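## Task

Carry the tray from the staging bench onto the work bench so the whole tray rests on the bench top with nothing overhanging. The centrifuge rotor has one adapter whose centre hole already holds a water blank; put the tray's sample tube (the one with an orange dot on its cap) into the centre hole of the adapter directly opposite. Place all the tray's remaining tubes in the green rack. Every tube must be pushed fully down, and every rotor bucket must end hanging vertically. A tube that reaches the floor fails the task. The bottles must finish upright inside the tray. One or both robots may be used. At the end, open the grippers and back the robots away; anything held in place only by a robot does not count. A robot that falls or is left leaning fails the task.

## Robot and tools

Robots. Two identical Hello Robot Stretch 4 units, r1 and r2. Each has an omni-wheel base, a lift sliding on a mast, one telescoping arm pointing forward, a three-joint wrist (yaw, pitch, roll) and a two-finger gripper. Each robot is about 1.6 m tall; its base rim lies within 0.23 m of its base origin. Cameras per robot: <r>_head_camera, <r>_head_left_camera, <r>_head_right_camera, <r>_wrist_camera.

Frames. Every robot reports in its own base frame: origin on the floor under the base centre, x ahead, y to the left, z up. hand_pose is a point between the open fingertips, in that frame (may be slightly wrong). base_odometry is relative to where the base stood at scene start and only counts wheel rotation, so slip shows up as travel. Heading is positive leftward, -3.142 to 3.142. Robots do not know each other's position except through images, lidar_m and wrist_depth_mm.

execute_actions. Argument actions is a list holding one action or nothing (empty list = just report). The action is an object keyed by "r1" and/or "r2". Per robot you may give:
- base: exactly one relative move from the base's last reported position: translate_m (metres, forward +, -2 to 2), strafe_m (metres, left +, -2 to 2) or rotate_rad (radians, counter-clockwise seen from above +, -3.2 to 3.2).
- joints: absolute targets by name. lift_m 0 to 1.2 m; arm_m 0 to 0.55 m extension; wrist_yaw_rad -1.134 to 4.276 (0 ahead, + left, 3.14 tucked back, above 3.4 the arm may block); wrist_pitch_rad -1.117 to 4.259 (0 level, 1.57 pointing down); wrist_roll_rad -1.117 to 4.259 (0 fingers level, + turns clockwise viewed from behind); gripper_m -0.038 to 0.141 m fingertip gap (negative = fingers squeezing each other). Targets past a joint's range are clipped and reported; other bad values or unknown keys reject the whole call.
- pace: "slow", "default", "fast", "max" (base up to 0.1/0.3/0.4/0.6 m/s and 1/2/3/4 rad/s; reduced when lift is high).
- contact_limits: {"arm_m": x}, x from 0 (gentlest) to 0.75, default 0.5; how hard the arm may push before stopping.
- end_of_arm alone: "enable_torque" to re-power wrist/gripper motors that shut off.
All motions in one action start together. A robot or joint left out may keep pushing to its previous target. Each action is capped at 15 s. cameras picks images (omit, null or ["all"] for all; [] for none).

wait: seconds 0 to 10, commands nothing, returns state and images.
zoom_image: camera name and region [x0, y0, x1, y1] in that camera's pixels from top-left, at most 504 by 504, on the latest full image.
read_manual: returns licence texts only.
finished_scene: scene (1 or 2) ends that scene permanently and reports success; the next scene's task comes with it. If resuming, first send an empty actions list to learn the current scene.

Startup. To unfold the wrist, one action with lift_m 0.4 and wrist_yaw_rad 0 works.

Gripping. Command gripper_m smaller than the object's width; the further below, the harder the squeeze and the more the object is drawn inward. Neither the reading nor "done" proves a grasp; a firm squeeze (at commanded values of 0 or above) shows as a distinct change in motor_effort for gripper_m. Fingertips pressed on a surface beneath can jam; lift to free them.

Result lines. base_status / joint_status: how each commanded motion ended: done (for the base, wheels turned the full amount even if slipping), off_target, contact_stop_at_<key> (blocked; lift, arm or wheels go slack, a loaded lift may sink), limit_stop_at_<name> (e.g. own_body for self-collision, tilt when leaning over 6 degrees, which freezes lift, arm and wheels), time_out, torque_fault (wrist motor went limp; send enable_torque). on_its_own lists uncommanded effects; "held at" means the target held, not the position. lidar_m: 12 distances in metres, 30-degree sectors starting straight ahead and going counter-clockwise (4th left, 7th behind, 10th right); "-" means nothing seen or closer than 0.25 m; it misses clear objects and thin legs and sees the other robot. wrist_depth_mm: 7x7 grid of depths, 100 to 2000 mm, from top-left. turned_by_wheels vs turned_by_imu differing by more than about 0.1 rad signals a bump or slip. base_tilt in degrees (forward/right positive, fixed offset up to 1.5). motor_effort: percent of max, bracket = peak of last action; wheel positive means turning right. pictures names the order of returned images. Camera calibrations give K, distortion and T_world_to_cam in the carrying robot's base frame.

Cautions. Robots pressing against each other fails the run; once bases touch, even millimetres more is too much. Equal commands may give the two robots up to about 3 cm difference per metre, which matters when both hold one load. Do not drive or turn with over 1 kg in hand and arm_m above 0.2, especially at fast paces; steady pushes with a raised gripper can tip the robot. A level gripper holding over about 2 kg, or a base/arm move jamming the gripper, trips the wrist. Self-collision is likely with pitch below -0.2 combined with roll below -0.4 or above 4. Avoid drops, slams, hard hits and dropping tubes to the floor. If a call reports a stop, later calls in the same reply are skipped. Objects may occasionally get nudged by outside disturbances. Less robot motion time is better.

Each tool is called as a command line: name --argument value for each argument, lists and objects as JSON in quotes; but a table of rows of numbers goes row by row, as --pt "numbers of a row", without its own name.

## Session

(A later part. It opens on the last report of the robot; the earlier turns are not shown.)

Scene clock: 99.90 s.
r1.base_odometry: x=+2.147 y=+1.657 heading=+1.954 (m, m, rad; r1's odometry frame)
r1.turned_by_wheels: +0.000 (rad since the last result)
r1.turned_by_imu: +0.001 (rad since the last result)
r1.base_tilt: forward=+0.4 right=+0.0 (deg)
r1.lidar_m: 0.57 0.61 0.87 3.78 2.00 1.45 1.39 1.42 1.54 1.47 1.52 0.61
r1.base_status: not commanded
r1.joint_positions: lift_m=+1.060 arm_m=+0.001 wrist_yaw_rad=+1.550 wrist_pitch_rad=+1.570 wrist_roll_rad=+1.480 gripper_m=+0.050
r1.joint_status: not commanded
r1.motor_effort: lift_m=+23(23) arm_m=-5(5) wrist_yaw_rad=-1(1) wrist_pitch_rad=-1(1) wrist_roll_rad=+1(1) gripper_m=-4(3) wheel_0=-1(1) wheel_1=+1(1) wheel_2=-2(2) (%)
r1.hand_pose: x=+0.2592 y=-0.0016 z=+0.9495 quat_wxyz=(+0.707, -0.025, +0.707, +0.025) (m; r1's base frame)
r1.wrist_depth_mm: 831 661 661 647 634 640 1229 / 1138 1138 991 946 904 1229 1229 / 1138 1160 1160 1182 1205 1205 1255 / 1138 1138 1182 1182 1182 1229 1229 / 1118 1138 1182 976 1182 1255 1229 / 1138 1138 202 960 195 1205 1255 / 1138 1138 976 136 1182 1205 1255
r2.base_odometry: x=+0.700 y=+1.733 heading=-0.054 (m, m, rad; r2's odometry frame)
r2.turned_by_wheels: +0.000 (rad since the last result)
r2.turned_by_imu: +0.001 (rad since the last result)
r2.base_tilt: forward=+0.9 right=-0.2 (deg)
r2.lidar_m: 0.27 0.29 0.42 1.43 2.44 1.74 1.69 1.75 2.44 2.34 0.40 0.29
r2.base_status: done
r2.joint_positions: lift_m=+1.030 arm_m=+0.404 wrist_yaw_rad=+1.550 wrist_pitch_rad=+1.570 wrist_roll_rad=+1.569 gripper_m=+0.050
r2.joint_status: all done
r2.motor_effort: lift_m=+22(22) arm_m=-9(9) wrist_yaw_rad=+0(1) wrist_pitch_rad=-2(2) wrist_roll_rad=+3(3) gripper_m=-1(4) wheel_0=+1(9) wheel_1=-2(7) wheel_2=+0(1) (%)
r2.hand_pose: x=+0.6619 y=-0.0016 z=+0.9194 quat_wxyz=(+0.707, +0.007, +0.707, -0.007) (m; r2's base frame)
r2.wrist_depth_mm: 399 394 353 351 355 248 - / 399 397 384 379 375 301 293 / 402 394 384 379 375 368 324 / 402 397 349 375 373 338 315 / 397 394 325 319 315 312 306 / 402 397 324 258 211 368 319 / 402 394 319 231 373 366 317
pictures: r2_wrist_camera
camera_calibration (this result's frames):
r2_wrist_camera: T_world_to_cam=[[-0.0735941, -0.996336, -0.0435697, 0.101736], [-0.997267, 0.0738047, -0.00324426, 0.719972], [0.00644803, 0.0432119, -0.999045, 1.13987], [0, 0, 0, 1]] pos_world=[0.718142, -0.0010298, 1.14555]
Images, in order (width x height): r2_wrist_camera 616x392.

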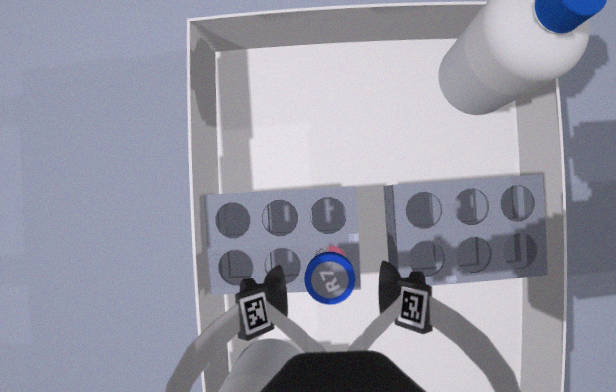

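execute_actions --actions '[{"r2": {"joints": {"lift_m": 0.985}}}]' --cameras '[]'

execute_actions --actions '[{"r2": {"joints": {"gripper_m": 0.012}}}]' --cameras '[]'

execute_actions --actions '[{"r2": {"joints": {"lift_m": 1.055}}}]' --cameras '["r2_wrist_camera"]'

Scene clock: 101.13 s.
r1.base_odometry: x=+2.147 y=+1.657 heading=+1.954 (m, m, rad; r1's odometry frame)
r1.turned_by_wheels: +0.000 (rad since the last result)
r1.turned_by_imu: +0.000 (rad since the last result)
r1.base_tilt: forward=+0.4 right=+0.1 (deg)
r1.lidar_m: 0.57 0.61 0.85 3.81 2.00 1.47 1.37 1.42 1.54 1.49 1.54 0.60
r1.base_status: not commanded
r1.joint_positions: lift_m=+1.060 arm_m=+0.001 wrist_yaw_rad=+1.550 wrist_pitch_rad=+1.570 wrist_roll_rad=+1.480 gripper_m=+0.050
r1.joint_status: not commanded
r1.motor_effort: lift_m=+23(23) arm_m=-5(5) wrist_yaw_rad=+2(1) wrist_pitch_rad=+0(1) wrist_roll_rad=+1(1) gripper_m=-2(3) wheel_0=-1(1) wheel_1=+1(1) wheel_2=-2(2) (%)
r1.hand_pose: x=+0.2592 y=-0.0016 z=+0.9495 quat_wxyz=(+0.707, -0.025, +0.707, +0.025) (m; r1's base frame)
r1.wrist_depth_mm: 831 661 661 640 634 647 1229 / 1118 1118 976 946 904 1229 1255 / 1138 1160 1160 1182 1205 1205 1229 / 1138 1160 1182 1182 1182 1229 1229 / 1138 1160 1160 976 1205 1229 1255 / 1118 1160 202 946 195 1205 1229 / 1138 1138 976 136 1205 1205 1229
r2.base_odometry: x=+0.700 y=+1.733 heading=-0.054 (m, m, rad; r2's odometry frame)
r2.turned_by_wheels: +0.000 (rad since the last result)
r2.turned_by_imu: +0.001 (rad since the last result)
r2.base_tilt: forward=+0.9 right=-0.2 (deg)
r2.lidar_m: 0.27 0.30 0.42 1.40 2.42 1.75 1.70 1.77 2.41 2.35 0.42 0.29
r2.base_status: not commanded
r2.joint_positions: lift_m=+0.985 arm_m=+0.404 wrist_yaw_rad=+1.550 wrist_pitch_rad=+1.570 wrist_roll_rad=+1.569 gripper_m=+0.050
r2.joint_status: all done
r2.motor_effort: lift_m=+13(19) arm_m=-9(9) wrist_yaw_rad=+2(1) wrist_pitch_rad=-1(2) wrist_roll_rad=+2(3) gripper_m=-2(2) wheel_0=+1(1) wheel_1=-2(2) wheel_2=+0(0) (%)
r2.hand_pose: x=+0.6619 y=-0.0016 z=+0.8751 quat_wxyz=(+0.707, +0.007, +0.707, -0.007) (m; r2's base frame)
r2.wrist_depth_mm: 353 347 329 332 329 248 - / 353 349 338 336 330 301 289 / 353 349 338 334 329 325 312 / 353 347 307 330 325 268 293 / 353 349 282 274 272 268 282 / 355 349 276 213 211 322 320 / 353 349 303 231 329 324 317
pictures: none
No camera images: the call's "cameras" was empty. Leave "cameras" out to get every camera's image.

Scene clock: 102.30 s.
r1.base_odometry: x=+2.147 y=+1.657 heading=+1.954 (m, m, rad; r1's odometry frame)
r1.turned_by_wheels: +0.000 (rad since the last result)
r1.turned_by_imu: +0.000 (rad since the last result)
r1.base_tilt: forward=+0.3 right=+0.1 (deg)
r1.lidar_m: 0.57 0.60 0.87 3.82 1.99 1.45 1.37 1.43 1.54 1.47 1.55 0.60
r1.base_status: not commanded
r1.joint_positions: lift_m=+1.060 arm_m=+0.001 wrist_yaw_rad=+1.550 wrist_pitch_rad=+1.570 wrist_roll_rad=+1.480 gripper_m=+0.050
r1.joint_status: not commanded
r1.motor_effort: lift_m=+23(23) arm_m=-5(5) wrist_yaw_rad=+1(1) wrist_pitch_rad=+0(1) wrist_roll_rad=+1(1) gripper_m=-4(4) wheel_0=-1(1) wheel_1=+1(1) wheel_2=-2(2) (%)
r1.hand_pose: x=+0.2592 y=-0.0016 z=+0.9495 quat_wxyz=(+0.707, -0.025, +0.707, +0.025) (m; r1's base frame)
r1.wrist_depth_mm: 831 668 654 640 634 647 1229 / 1138 1160 991 931 917 1229 1255 / 1118 1138 1160 1182 1205 1205 1255 / 1118 1138 1160 1182 1182 1229 1255 / 1138 1138 1160 976 1182 1229 1255 / 1138 1160 202 976 196 1229 1229 / 1138 1138 976 136 1229 1229 1229
r2.base_odometry: x=+0.700 y=+1.733 heading=-0.054 (m, m, rad; r2's odometry frame)
r2.turned_by_wheels: +0.000 (rad since the last result)
r2.turned_by_imu: +0.000 (rad since the last result)
r2.base_tilt: forward=+1.0 right=-0.2 (deg)
r2.lidar_m: 0.28 0.28 0.42 1.42 2.46 1.76 1.69 1.75 2.41 2.34 0.41 0.29
r2.base_status: not commanded
r2.joint_positions: lift_m=+0.985 arm_m=+0.404 wrist_yaw_rad=+1.550 wrist_pitch_rad=+1.570 wrist_roll_rad=+1.569 gripper_m=+0.012
r2.joint_status: all done
r2.motor_effort: lift_m=+12(12) arm_m=-9(9) wrist_yaw_rad=+1(0) wrist_pitch_rad=-2(3) wrist_roll_rad=+3(3) gripper_m=-12(9) wheel_0=+1(1) wheel_1=-2(2) wheel_2=+0(0) (%)
r2.hand_pose: x=+0.6619 y=-0.0016 z=+0.8751 quat_wxyz=(+0.707, +0.007, +0.707, -0.007) (m; r2's base frame)
r2.wrist_depth_mm: 353 345 327 332 330 248 - / 353 347 338 334 330 301 286 / 353 347 338 336 330 327 312 / 353 349 307 330 324 266 291 / 353 349 281 276 298 267 283 / 353 351 278 206 190 298 319 / 353 349 304 309 329 322 317
pictures: none
No camera images: the call's "cameras" was empty. Leave "cameras" out to get every camera's image.

Scene clock: 103.57 s.
r1.base_odometry: x=+2.147 y=+1.657 heading=+1.954 (m, m, rad; r1's odometry frame)
r1.turned_by_wheels: +0.000 (rad since the last result)
r1.turned_by_imu: +0.000 (rad since the last result)
r1.base_tilt: forward=+0.3 right=+0.1 (deg)
r1.lidar_m: 0.57 0.63 0.85 3.80 1.99 1.45 1.38 1.40 1.53 1.48 1.54 0.60
r1.base_status: not commanded
r1.joint_positions: lift_m=+1.060 arm_m=+0.001 wrist_yaw_rad=+1.550 wrist_pitch_rad=+1.570 wrist_roll_rad=+1.480 gripper_m=+0.050
r1.joint_status: not commanded
r1.motor_effort: lift_m=+23(23) arm_m=-5(5) wrist_yaw_rad=+1(2) wrist_pitch_rad=+0(1) wrist_roll_rad=+1(1) gripper_m=-5(4) wheel_0=-1(1) wheel_1=+1(1) wheel_2=-2(2) (%)
r1.hand_pose: x=+0.2592 y=-0.0016 z=+0.9495 quat_wxyz=(+0.707, -0.025, +0.707, +0.025) (m; r1's base frame)
r1.wrist_depth_mm: 831 661 661 647 634 647 1205 / 1118 1138 991 960 917 1205 1205 / 1138 1160 1160 1182 1182 1205 1229 / 1138 1138 1160 1182 1205 1205 1229 / 1138 1138 1182 960 1205 1205 1255 / 1118 1138 202 946 195 1205 1255 / 1138 1138 960 136 1205 1205 1255
r2.base_odometry: x=+0.700 y=+1.733 heading=-0.054 (m, m, rad; r2's odometry frame)
r2.turned_by_wheels: +0.000 (rad since the last result)
r2.turned_by_imu: +0.001 (rad since the last result)
r2.base_tilt: forward=+0.9 right=-0.2 (deg)
r2.lidar_m: 0.28 0.30 0.42 1.42 2.46 1.74 1.70 1.78 2.44 2.36 0.40 0.31
r2.base_status: not commanded
r2.joint_positions: lift_m=+1.055 arm_m=+0.404 wrist_yaw_rad=+1.550 wrist_pitch_rad=+1.570 wrist_roll_rad=+1.569 gripper_m=+0.012
r2.joint_status: all done
r2.motor_effort: lift_m=+23(24) arm_m=-9(9) wrist_yaw_rad=+1(1) wrist_pitch_rad=-3(2) wrist_roll_rad=+3(3) gripper_m=-13(10) wheel_0=+1(1) wheel_1=-2(1) wheel_2=+0(0) (%)
r2.hand_pose: x=+0.6619 y=-0.0016 z=+0.9443 quat_wxyz=(+0.707, +0.007, +0.707, -0.007) (m; r2's base frame)
r2.wrist_depth_mm: 424 421 410 379 370 260 - / 430 418 407 404 399 301 387 / 427 421 410 402 399 392 389 / 427 418 404 402 394 338 366 / 424 421 377 345 373 336 366 / 427 421 347 206 190 392 340 / 427 418 320 310 399 364 340
pictures: r2_wrist_camera
camera_calibration (this result's frames):
r2_wrist_camera: T_world_to_cam=[[-0.0735938, -0.996336, -0.0435697, 0.102822], [-0.997267, 0.0738045, -0.00324426, 0.720048], [0.00644802, 0.0432119, -0.999045, 1.16478], [0, 0, 0, 1]] pos_world=[0.718137, -0.00102979, 1.17048]
Images, in order (width x height): r2_wrist_camera 616x392.

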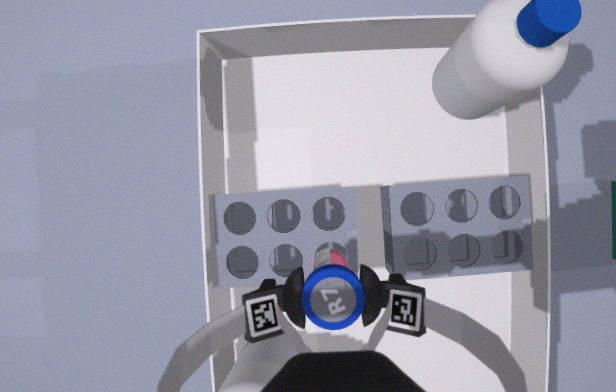

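execute_actions --actions '[{"r2": {"base": {"strafe_m": -0.333}, "joints": {"arm_m": 0.385}}}]' --cameras '[]'

execute_actions --actions '[{"r2": {"joints": {"lift_m": 1.022}}}]' --cameras '["r2_wrist_camera"]'

zoom_image --camera "r2_wrist_camera" --region '[270, 170, 490, 350]'

Scene clock: 107.50 s.
r1.base_odometry: x=+2.147 y=+1.657 heading=+1.954 (m, m, rad; r1's odometry frame)
r1.turned_by_wheels: +0.000 (rad since the last result)
r1.turned_by_imu: +0.001 (rad since the last result)
r1.base_tilt: forward=+0.3 right=+0.1 (deg)
r1.lidar_m: 0.55 0.62 0.83 3.80 1.99 1.47 1.37 1.43 1.51 1.47 1.51 0.61
r1.base_status: not commanded
r1.joint_positions: lift_m=+1.060 arm_m=+0.001 wrist_yaw_rad=+1.550 wrist_pitch_rad=+1.570 wrist_roll_rad=+1.480 gripper_m=+0.050
r1.joint_status: not commanded
r1.motor_effort: lift_m=+23(23) arm_m=-5(5) wrist_yaw_rad=+1(2) wrist_pitch_rad=+0(1) wrist_roll_rad=+1(1) gripper_m=-4(4) wheel_0=-1(1) wheel_1=+1(1) wheel_2=-2(2) (%)
r1.hand_pose: x=+0.2592 y=-0.0016 z=+0.9495 quat_wxyz=(+0.707, -0.025, +0.707, +0.025) (m; r1's base frame)
r1.wrist_depth_mm: 820 668 654 647 634 640 1255 / 1138 1138 991 946 891 1182 1229 / 1138 1160 1160 1160 1182 1205 1229 / 1138 1160 1182 1182 1205 1229 1229 / 1138 1138 1160 960 1182 1205 1205 / 1138 1160 202 960 195 1229 1255 / 1160 1138 976 136 1182 1229 1229
r2.base_odometry: x=+0.682 y=+1.400 heading=-0.054 (m, m, rad; r2's odometry frame)
r2.turned_by_wheels: +0.000 (rad since the last result)
r2.turned_by_imu: +0.002 (rad since the last result)
r2.base_tilt: forward=+0.9 right=-0.2 (deg)
r2.lidar_m: 0.28 0.30 0.41 1.11 2.45 1.76 1.69 1.77 2.43 2.02 0.40 0.29
r2.base_status: done
r2.joint_positions: lift_m=+1.055 arm_m=+0.387 wrist_yaw_rad=+1.550 wrist_pitch_rad=+1.570 wrist_roll_rad=+1.569 gripper_m=+0.012
r2.joint_status: all done
r2.motor_effort: lift_m=+22(22) arm_m=-9(10) wrist_yaw_rad=+0(0) wrist_pitch_rad=-3(2) wrist_roll_rad=+3(3) gripper_m=-9(10) wheel_0=-2(9) wheel_1=+1(11) wheel_2=+1(0) (%)
r2.hand_pose: x=+0.6450 y=-0.0016 z=+0.9443 quat_wxyz=(+0.707, +0.007, +0.707, -0.007) (m; r2's base frame)
r2.wrist_depth_mm: 237 347 413 407 402 394 389 / 286 304 415 410 402 397 392 / 424 418 410 407 399 394 392 / 397 392 413 407 343 394 392 / 373 359 413 347 342 394 389 / 424 421 357 206 190 392 389 / 424 421 410 407 402 394 392
pictures: none
No camera images: the call's "cameras" was empty. Leave "cameras" out to get every camera's image.

Scene clock: 108.43 s.
r1.base_odometry: x=+2.147 y=+1.657 heading=+1.954 (m, m, rad; r1's odometry frame)
r1.turned_by_wheels: +0.000 (rad since the last result)
r1.turned_by_imu: +0.000 (rad since the last result)
r1.base_tilt: forward=+0.3 right=+0.1 (deg)
r1.lidar_m: 0.58 0.62 0.85 3.81 2.00 1.47 1.38 1.43 1.54 1.48 1.52 0.62
r1.base_status: not commanded
r1.joint_positions: lift_m=+1.060 arm_m=+0.001 wrist_yaw_rad=+1.550 wrist_pitch_rad=+1.570 wrist_roll_rad=+1.480 gripper_m=+0.050
r1.joint_status: not commanded
r1.motor_effort: lift_m=+23(23) arm_m=-5(5) wrist_yaw_rad=+1(2) wrist_pitch_rad=-1(2) wrist_roll_rad=+1(1) gripper_m=-2(5) wheel_0=-1(1) wheel_1=+1(1) wheel_2=-2(2) (%)
r1.hand_pose: x=+0.2592 y=-0.0016 z=+0.9495 quat_wxyz=(+0.707, -0.025, +0.707, +0.025) (m; r1's base frame)
r1.wrist_depth_mm: 831 668 661 647 634 647 1229 / 1118 1138 991 946 917 1205 1229 / 1118 1138 1160 1160 1182 1229 1229 / 1138 1160 1182 1160 1182 1205 1229 / 1138 1160 1182 960 1205 1205 1229 / 1118 1138 202 960 195 1229 1205 / 1118 1160 976 136 1182 1205 1255
r2.base_odometry: x=+0.682 y=+1.400 heading=-0.054 (m, m, rad; r2's odometry frame)
r2.turned_by_wheels: +0.000 (rad since the last result)
r2.turned_by_imu: +0.000 (rad since the last result)
r2.base_tilt: forward=+0.9 right=-0.1 (deg)
r2.lidar_m: 0.27 0.30 0.42 1.15 2.45 1.75 1.69 1.77 2.44 2.00 0.42 0.29
r2.base_status: not commanded
r2.joint_positions: lift_m=+1.022 arm_m=+0.387 wrist_yaw_rad=+1.550 wrist_pitch_rad=+1.570 wrist_roll_rad=+1.569 gripper_m=+0.012
r2.joint_status: all done
r2.motor_effort: lift_m=+13(19) arm_m=-9(9) wrist_yaw_rad=+0(1) wrist_pitch_rad=-4(3) wrist_roll_rad=+3(3) gripper_m=-9(11) wheel_0=-2(2) wheel_1=+1(1) wheel_2=+0(0) (%)
r2.hand_pose: x=+0.6450 y=-0.0016 z=+0.9121 quat_wxyz=(+0.707, +0.007, +0.707, -0.007) (m; r2's base frame)
r2.wrist_depth_mm: 236 310 379 375 366 364 357 / 246 303 379 375 368 364 359 / 389 382 379 375 366 364 357 / 357 340 379 375 314 359 359 / 329 325 379 315 310 362 359 / 389 384 357 206 190 362 359 / 392 382 379 375 368 362 359
pictures: r2_wrist_camera
camera_calibration (this result's frames):
r2_wrist_camera: T_world_to_cam=[[-0.0735941, -0.996336, -0.04357, 0.100172], [-0.997267, 0.0738047, -0.00324425, 0.703038], [0.00644803, 0.0432122, -0.999045, 1.13271], [0, 0, 0, 1]] pos_world=[0.701185, -0.00102981, 1.13828]
Images, in order (width x height): r2_wrist_camera 616x392.

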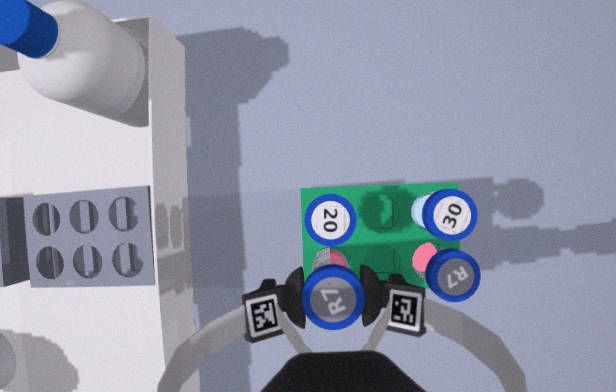

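Region (270, 170, 490, 350) of r2_wrist_camera's 616x392 image, scaled by 2.291; it fills the top 412 rows of this view, and the rest is white.

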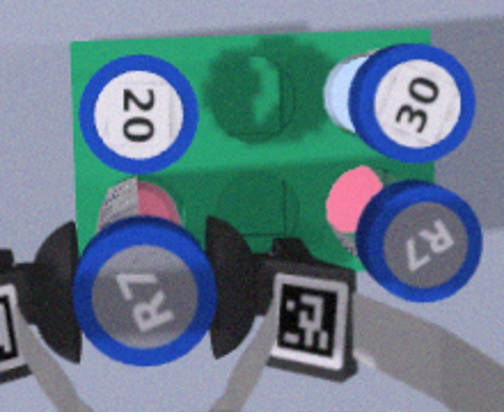

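execute_actions --actions '[{"r2": {"base": {"strafe_m": -0.002}, "joints": {"lift_m": 0.98}, "pace": "slow"}}]' --cameras '["r2_wrist_camera"]'

Scene clock: 109.73 s.
r1.base_odometry: x=+2.147 y=+1.657 heading=+1.954 (m, m, rad; r1's odometry frame)
r1.turned_by_wheels: +0.000 (rad since the last result)
r1.turned_by_imu: +0.000 (rad since the last result)
r1.base_tilt: forward=+0.4 right=+0.1 (deg)
r1.lidar_m: 0.58 0.61 0.84 3.79 1.99 1.44 1.38 1.43 1.56 1.46 1.55 0.60
r1.base_status: not commanded
r1.joint_positions: lift_m=+1.060 arm_m=+0.001 wrist_yaw_rad=+1.550 wrist_pitch_rad=+1.570 wrist_roll_rad=+1.480 gripper_m=+0.050
r1.joint_status: not commanded
r1.motor_effort: lift_m=+23(23) arm_m=-5(5) wrist_yaw_rad=-1(3) wrist_pitch_rad=+0(1) wrist_roll_rad=+1(1) gripper_m=-2(5) wheel_0=-1(1) wheel_1=+1(1) wheel_2=-2(2) (%)
r1.hand_pose: x=+0.2592 y=-0.0016 z=+0.9495 quat_wxyz=(+0.707, -0.025, +0.707, +0.025) (m; r1's base frame)
r1.wrist_depth_mm: 820 661 661 647 640 647 1205 / 1138 1138 1008 946 904 1205 1229 / 1138 1138 1160 1182 1182 1205 1229 / 1118 1138 1182 1182 1182 1205 1229 / 1138 1138 1160 976 1205 1229 1229 / 1118 1138 202 960 195 1205 1255 / 1138 1138 960 137 1205 1229 1205
r2.base_odometry: x=+0.682 y=+1.398 heading=-0.054 (m, m, rad; r2's odometry frame)
r2.turned_by_wheels: +0.000 (rad since the last result)
r2.turned_by_imu: +0.001 (rad since the last result)
r2.base_tilt: forward=+1.0 right=-0.1 (deg)
r2.lidar_m: 0.28 0.30 0.40 1.12 2.43 1.75 1.70 1.77 2.41 2.02 0.41 0.28
r2.base_status: done
r2.joint_positions: lift_m=+0.980 arm_m=+0.387 wrist_yaw_rad=+1.550 wrist_pitch_rad=+1.570 wrist_roll_rad=+1.569 gripper_m=+0.012
r2.joint_status: all done
r2.motor_effort: lift_m=+12(13) arm_m=-9(9) wrist_yaw_rad=+0(1) wrist_pitch_rad=-3(2) wrist_roll_rad=+3(2) gripper_m=-11(11) wheel_0=-2(4) wheel_1=+2(4) wheel_2=-1(0) (%)
r2.hand_pose: x=+0.6450 y=-0.0016 z=+0.8701 quat_wxyz=(+0.707, +0.007, +0.707, -0.007) (m; r2's base frame)
r2.wrist_depth_mm: 211 298 338 332 327 322 320 / 239 293 336 332 329 322 317 / 347 338 336 332 327 322 317 / 338 312 338 332 270 320 317 / 285 291 340 271 270 265 319 / 345 306 336 206 190 204 319 / 347 342 334 332 327 320 320
pictures: r2_wrist_camera
camera_calibration (this result's frames):
r2_wrist_camera: T_world_to_cam=[[-0.0735944, -0.996336, -0.0435701, 0.0983434], [-0.997267, 0.0738051, -0.00324424, 0.7029], [0.00644805, 0.0432123, -0.999045, 1.09078], [0, 0, 0, 1]] pos_world=[0.701184, -0.00102982, 1.09631]
Images, in order (width x height): r2_wrist_camera 616x392.

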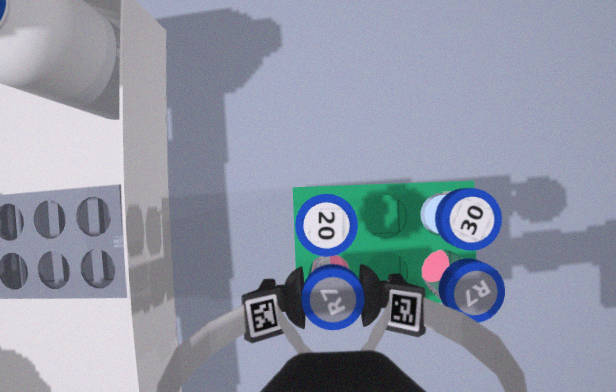

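execute_actions --actions '[{"r2": {"joints": {"gripper_m": 0.046}}}]' --cameras '[]'

execute_actions --actions '[{"r2": {"base": {"translate_m": -0.2}, "joints": {"lift_m": 1.1, "arm_m": 0.0}, "pace": "fast"}}]'

Scene clock: 110.97 s.
r1.base_odometry: x=+2.147 y=+1.657 heading=+1.954 (m, m, rad; r1's odometry frame)
r1.turned_by_wheels: +0.000 (rad since the last result)
r1.turned_by_imu: +0.000 (rad since the last result)
r1.base_tilt: forward=+0.4 right=+0.1 (deg)
r1.lidar_m: 0.57 0.59 0.85 3.78 1.99 1.48 1.37 1.43 1.55 1.48 1.53 0.62
r1.base_status: not commanded
r1.joint_positions: lift_m=+1.060 arm_m=+0.001 wrist_yaw_rad=+1.550 wrist_pitch_rad=+1.570 wrist_roll_rad=+1.480 gripper_m=+0.050
r1.joint_status: not commanded
r1.motor_effort: lift_m=+23(23) arm_m=-5(5) wrist_yaw_rad=-1(3) wrist_pitch_rad=+0(0) wrist_roll_rad=+1(1) gripper_m=-4(5) wheel_0=-1(1) wheel_1=+1(1) wheel_2=-2(2) (%)
r1.hand_pose: x=+0.2592 y=-0.0016 z=+0.9495 quat_wxyz=(+0.707, -0.025, +0.707, +0.025) (m; r1's base frame)
r1.wrist_depth_mm: 831 668 661 640 634 647 1229 / 1138 1138 976 946 917 1205 1229 / 1118 1138 1182 1160 1205 1205 1229 / 1138 1118 1205 1182 1182 1182 1229 / 1138 1138 1160 976 1205 1205 1255 / 1138 1160 202 960 195 1229 1229 / 1138 1138 960 136 1182 1205 1229
r2.base_odometry: x=+0.682 y=+1.398 heading=-0.054 (m, m, rad; r2's odometry frame)
r2.turned_by_wheels: +0.000 (rad since the last result)
r2.turned_by_imu: +0.001 (rad since the last result)
r2.base_tilt: forward=+0.9 right=-0.2 (deg)
r2.lidar_m: 0.28 0.30 0.41 1.11 2.43 1.75 1.70 1.77 2.42 2.01 0.40 0.29
r2.base_status: not commanded
r2.joint_positions: lift_m=+0.980 arm_m=+0.387 wrist_yaw_rad=+1.550 wrist_pitch_rad=+1.570 wrist_roll_rad=+1.569 gripper_m=+0.046
r2.joint_status: all done
r2.motor_effort: lift_m=+12(13) arm_m=-9(9) wrist_yaw_rad=+0(0) wrist_pitch_rad=-3(3) wrist_roll_rad=+2(3) gripper_m=-7(12) wheel_0=-1(2) wheel_1=+2(2) wheel_2=+0(0) (%)
r2.hand_pose: x=+0.6450 y=-0.0016 z=+0.8701 quat_wxyz=(+0.707, +0.007, +0.707, -0.007) (m; r2's base frame)
r2.wrist_depth_mm: 211 298 338 332 327 322 317 / 239 282 338 332 329 322 319 / 343 340 338 332 327 322 319 / 340 312 338 330 270 322 320 / 283 291 338 246 268 264 319 / 343 304 338 210 196 206 320 / 347 334 336 247 327 322 320
pictures: none
No camera images: the call's "cameras" was empty. Leave "cameras" out to get every camera's image.

Scene clock: 112.87 s.
r1.base_odometry: x=+2.147 y=+1.657 heading=+1.954 (m, m, rad; r1's odometry frame)
r1.turned_by_wheels: +0.000 (rad since the last result)
r1.turned_by_imu: +0.001 (rad since the last result)
r1.base_tilt: forward=+0.4 right=+0.1 (deg)
r1.lidar_m: 0.58 0.62 0.85 3.79 2.01 1.48 1.38 1.41 1.54 1.47 1.55 0.60
r1.base_status: not commanded
r1.joint_positions: lift_m=+1.060 arm_m=+0.001 wrist_yaw_rad=+1.550 wrist_pitch_rad=+1.570 wrist_roll_rad=+1.480 gripper_m=+0.050
r1.joint_status: not commanded
r1.motor_effort: lift_m=+23(23) arm_m=-5(5) wrist_yaw_rad=-1(2) wrist_pitch_rad=-1(0) wrist_roll_rad=+1(1) gripper_m=-4(5) wheel_0=-1(1) wheel_1=+1(1) wheel_2=-2(2) (%)
r1.hand_pose: x=+0.2592 y=-0.0016 z=+0.9495 quat_wxyz=(+0.707, -0.025, +0.707, +0.025) (m; r1's base frame)
r1.wrist_depth_mm: 820 668 668 647 634 647 1255 / 1118 1138 991 946 904 1205 1229 / 1118 1138 1138 1182 1205 1255 1255 / 1118 1138 1160 1160 1205 1205 1229 / 1138 1160 1138 960 1229 1205 1229 / 1118 1160 202 960 195 1205 1229 / 1138 1138 960 136 1182 1205 1229
r2.base_odometry: x=+0.483 y=+1.409 heading=-0.054 (m, m, rad; r2's odometry frame)
r2.turned_by_wheels: +0.000 (rad since the last result)
r2.turned_by_imu: +0.002 (rad since the last result)
r2.base_tilt: forward=+0.9 right=-0.2 (deg)
r2.lidar_m: 0.48 0.51 0.72 3.24 2.13 1.56 1.49 1.56 2.14 2.04 2.06 0.50
r2.base_status: done
r2.joint_positions: lift_m=+1.100 arm_m=+0.003 wrist_yaw_rad=+1.550 wrist_pitch_rad=+1.570 wrist_roll_rad=+1.569 gripper_m=+0.046
r2.joint_status: all done
r2.motor_effort: lift_m=+22(23) arm_m=-9(9) wrist_yaw_rad=+0(1) wrist_pitch_rad=-2(2) wrist_roll_rad=+2(3) gripper_m=+1(1) wheel_0=+0(7) wheel_1=-1(6) wheel_2=+1(9) (%)
r2.hand_pose: x=+0.2608 y=-0.0016 z=+0.9893 quat_wxyz=(+0.707, +0.007, +0.707, -0.007) (m; r2's base frame)
r2.wrist_depth_mm: 480 466 462 452 445 442 809 / 480 1255 1255 1229 1205 1182 1182 / 1281 1308 1229 1229 1205 1182 1205 / 1281 1255 1255 1229 1205 1205 1160 / 1308 1281 1255 1042 1229 1182 1182 / 1281 1281 1229 1008 196 1205 1182 / 1308 1281 1255 585 1205 1160 1182
pictures: r1_head_camera, r1_head_left_camera, r1_head_right_camera, r1_wrist_camera, r2_head_camera, r2_head_left_camera, r2_head_right_camera, r2_wrist_camera
camera_calibration (this result's frames):
r1_wrist_camera: T_world_to_cam=[[0.0191563, -0.998709, 0.0470545, -0.0544418], [-0.999743, -0.019703, -0.0111827, 0.330534], [0.0120954, -0.0468282, -0.99883, 1.16847], [0, 0, 0, 1]] pos_world=[0.317359, 0.00685856, 1.17336]
r2_wrist_camera: T_world_to_cam=[[-0.0736053, -0.996335, -0.04357, 0.075271], [-0.997267, 0.073816, -0.00324424, 0.320219], [0.00644851, 0.0432121, -0.999045, 1.21235], [0, 0, 0, 1]] pos_world=[0.317066, -0.00103043, 1.21551]
Images, in order (width x height): r1_head_camera 420x560, r1_head_left_camera 420x672, r1_head_right_camera 420x672, r1_wrist_camera 616x392, r2_head_camera 420x560, r2_head_left_camera 420x672, r2_head_right_camera 420x672, r2_wrist_camera 616x392.

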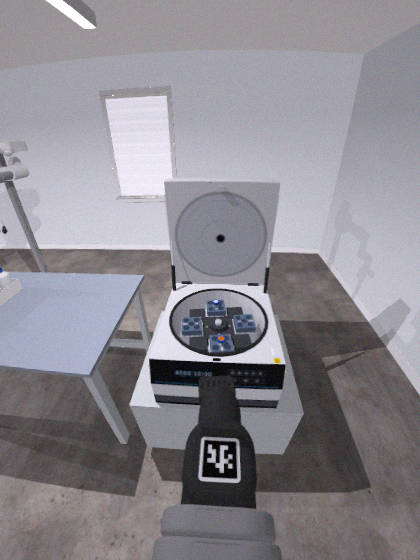

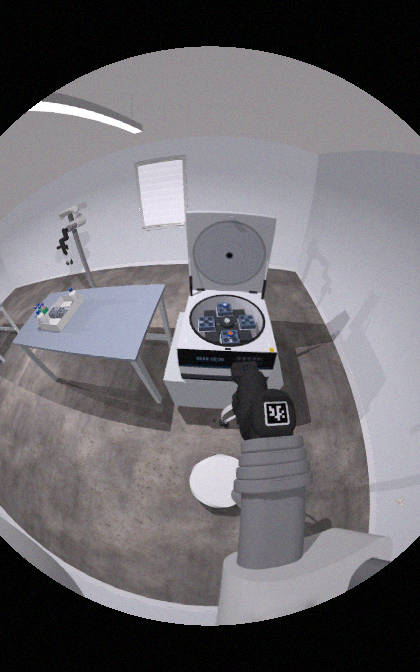

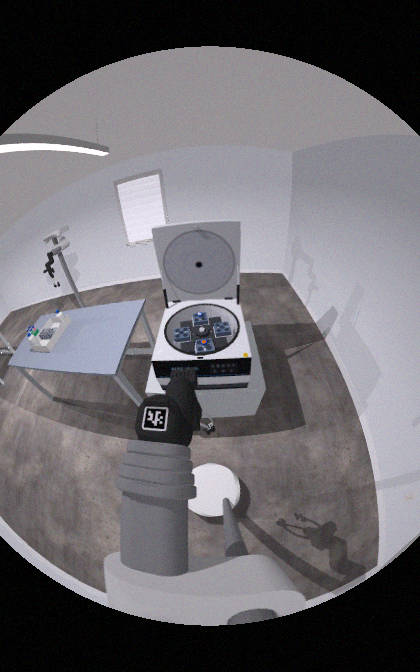

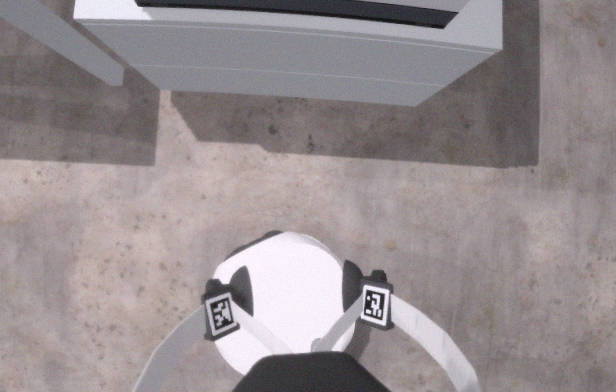

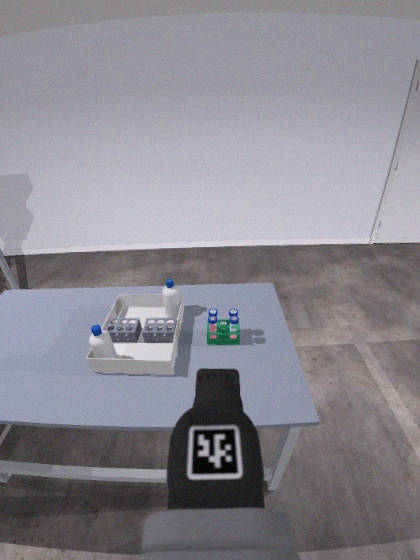

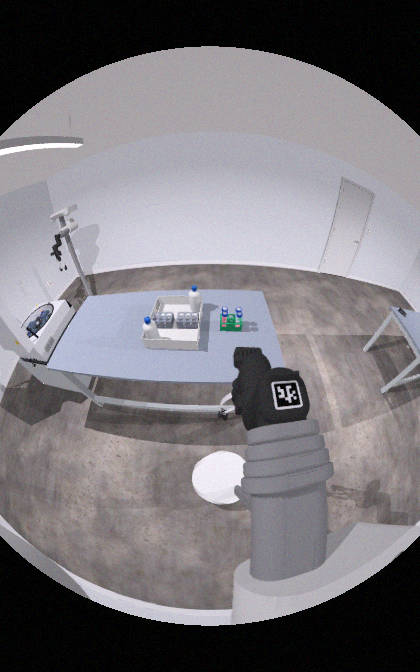

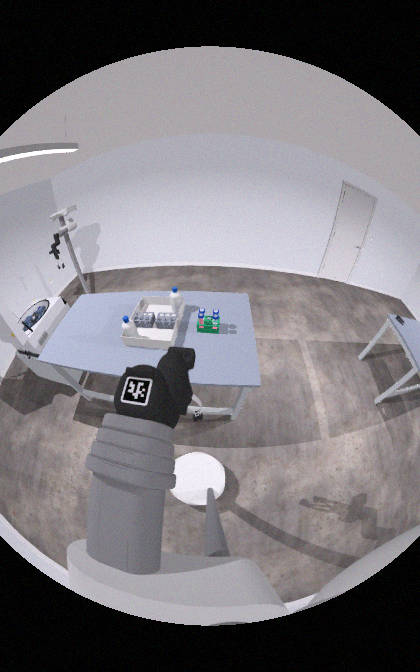

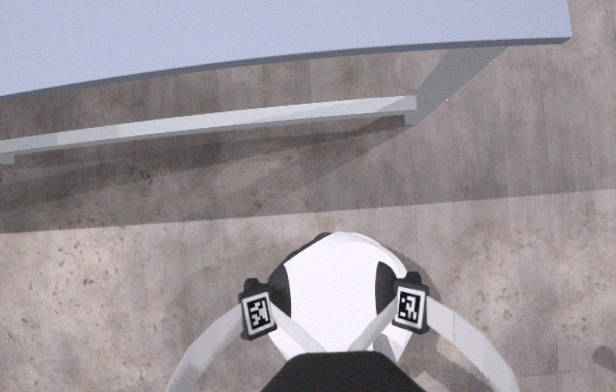

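zoom_image --camera "r2_head_camera" --region '[80, 270, 280, 390]'

zoom_image --camera "r1_head_camera" --region '[160, 280, 280, 370]'

Region (80, 270, 280, 390) of r2_head_camera's 420x560 image, scaled by 2.520, with more detail than that image has; it fills the top 302 rows of this view, and the rest is white.

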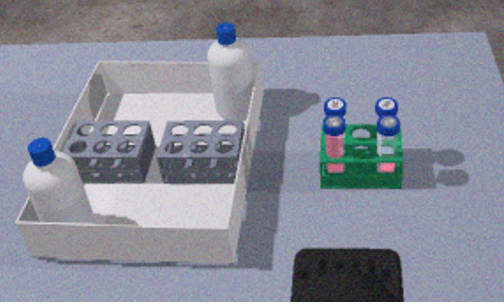

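Region (160, 280, 280, 370) of r1_head_camera's 420x560 image, scaled by 4.200, with more detail than that image has; it fills the top 378 rows of this view, and the rest is white.

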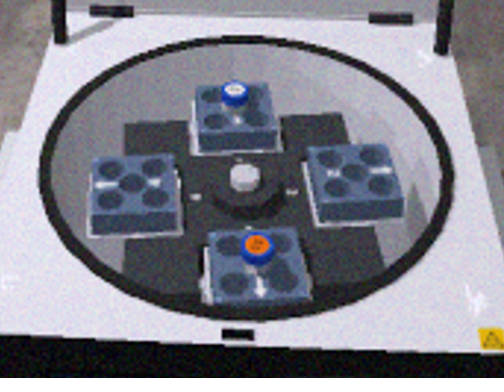

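All in place. Finishing scene 1.

finished_scene --scene 1

The scene is finished: the task was done.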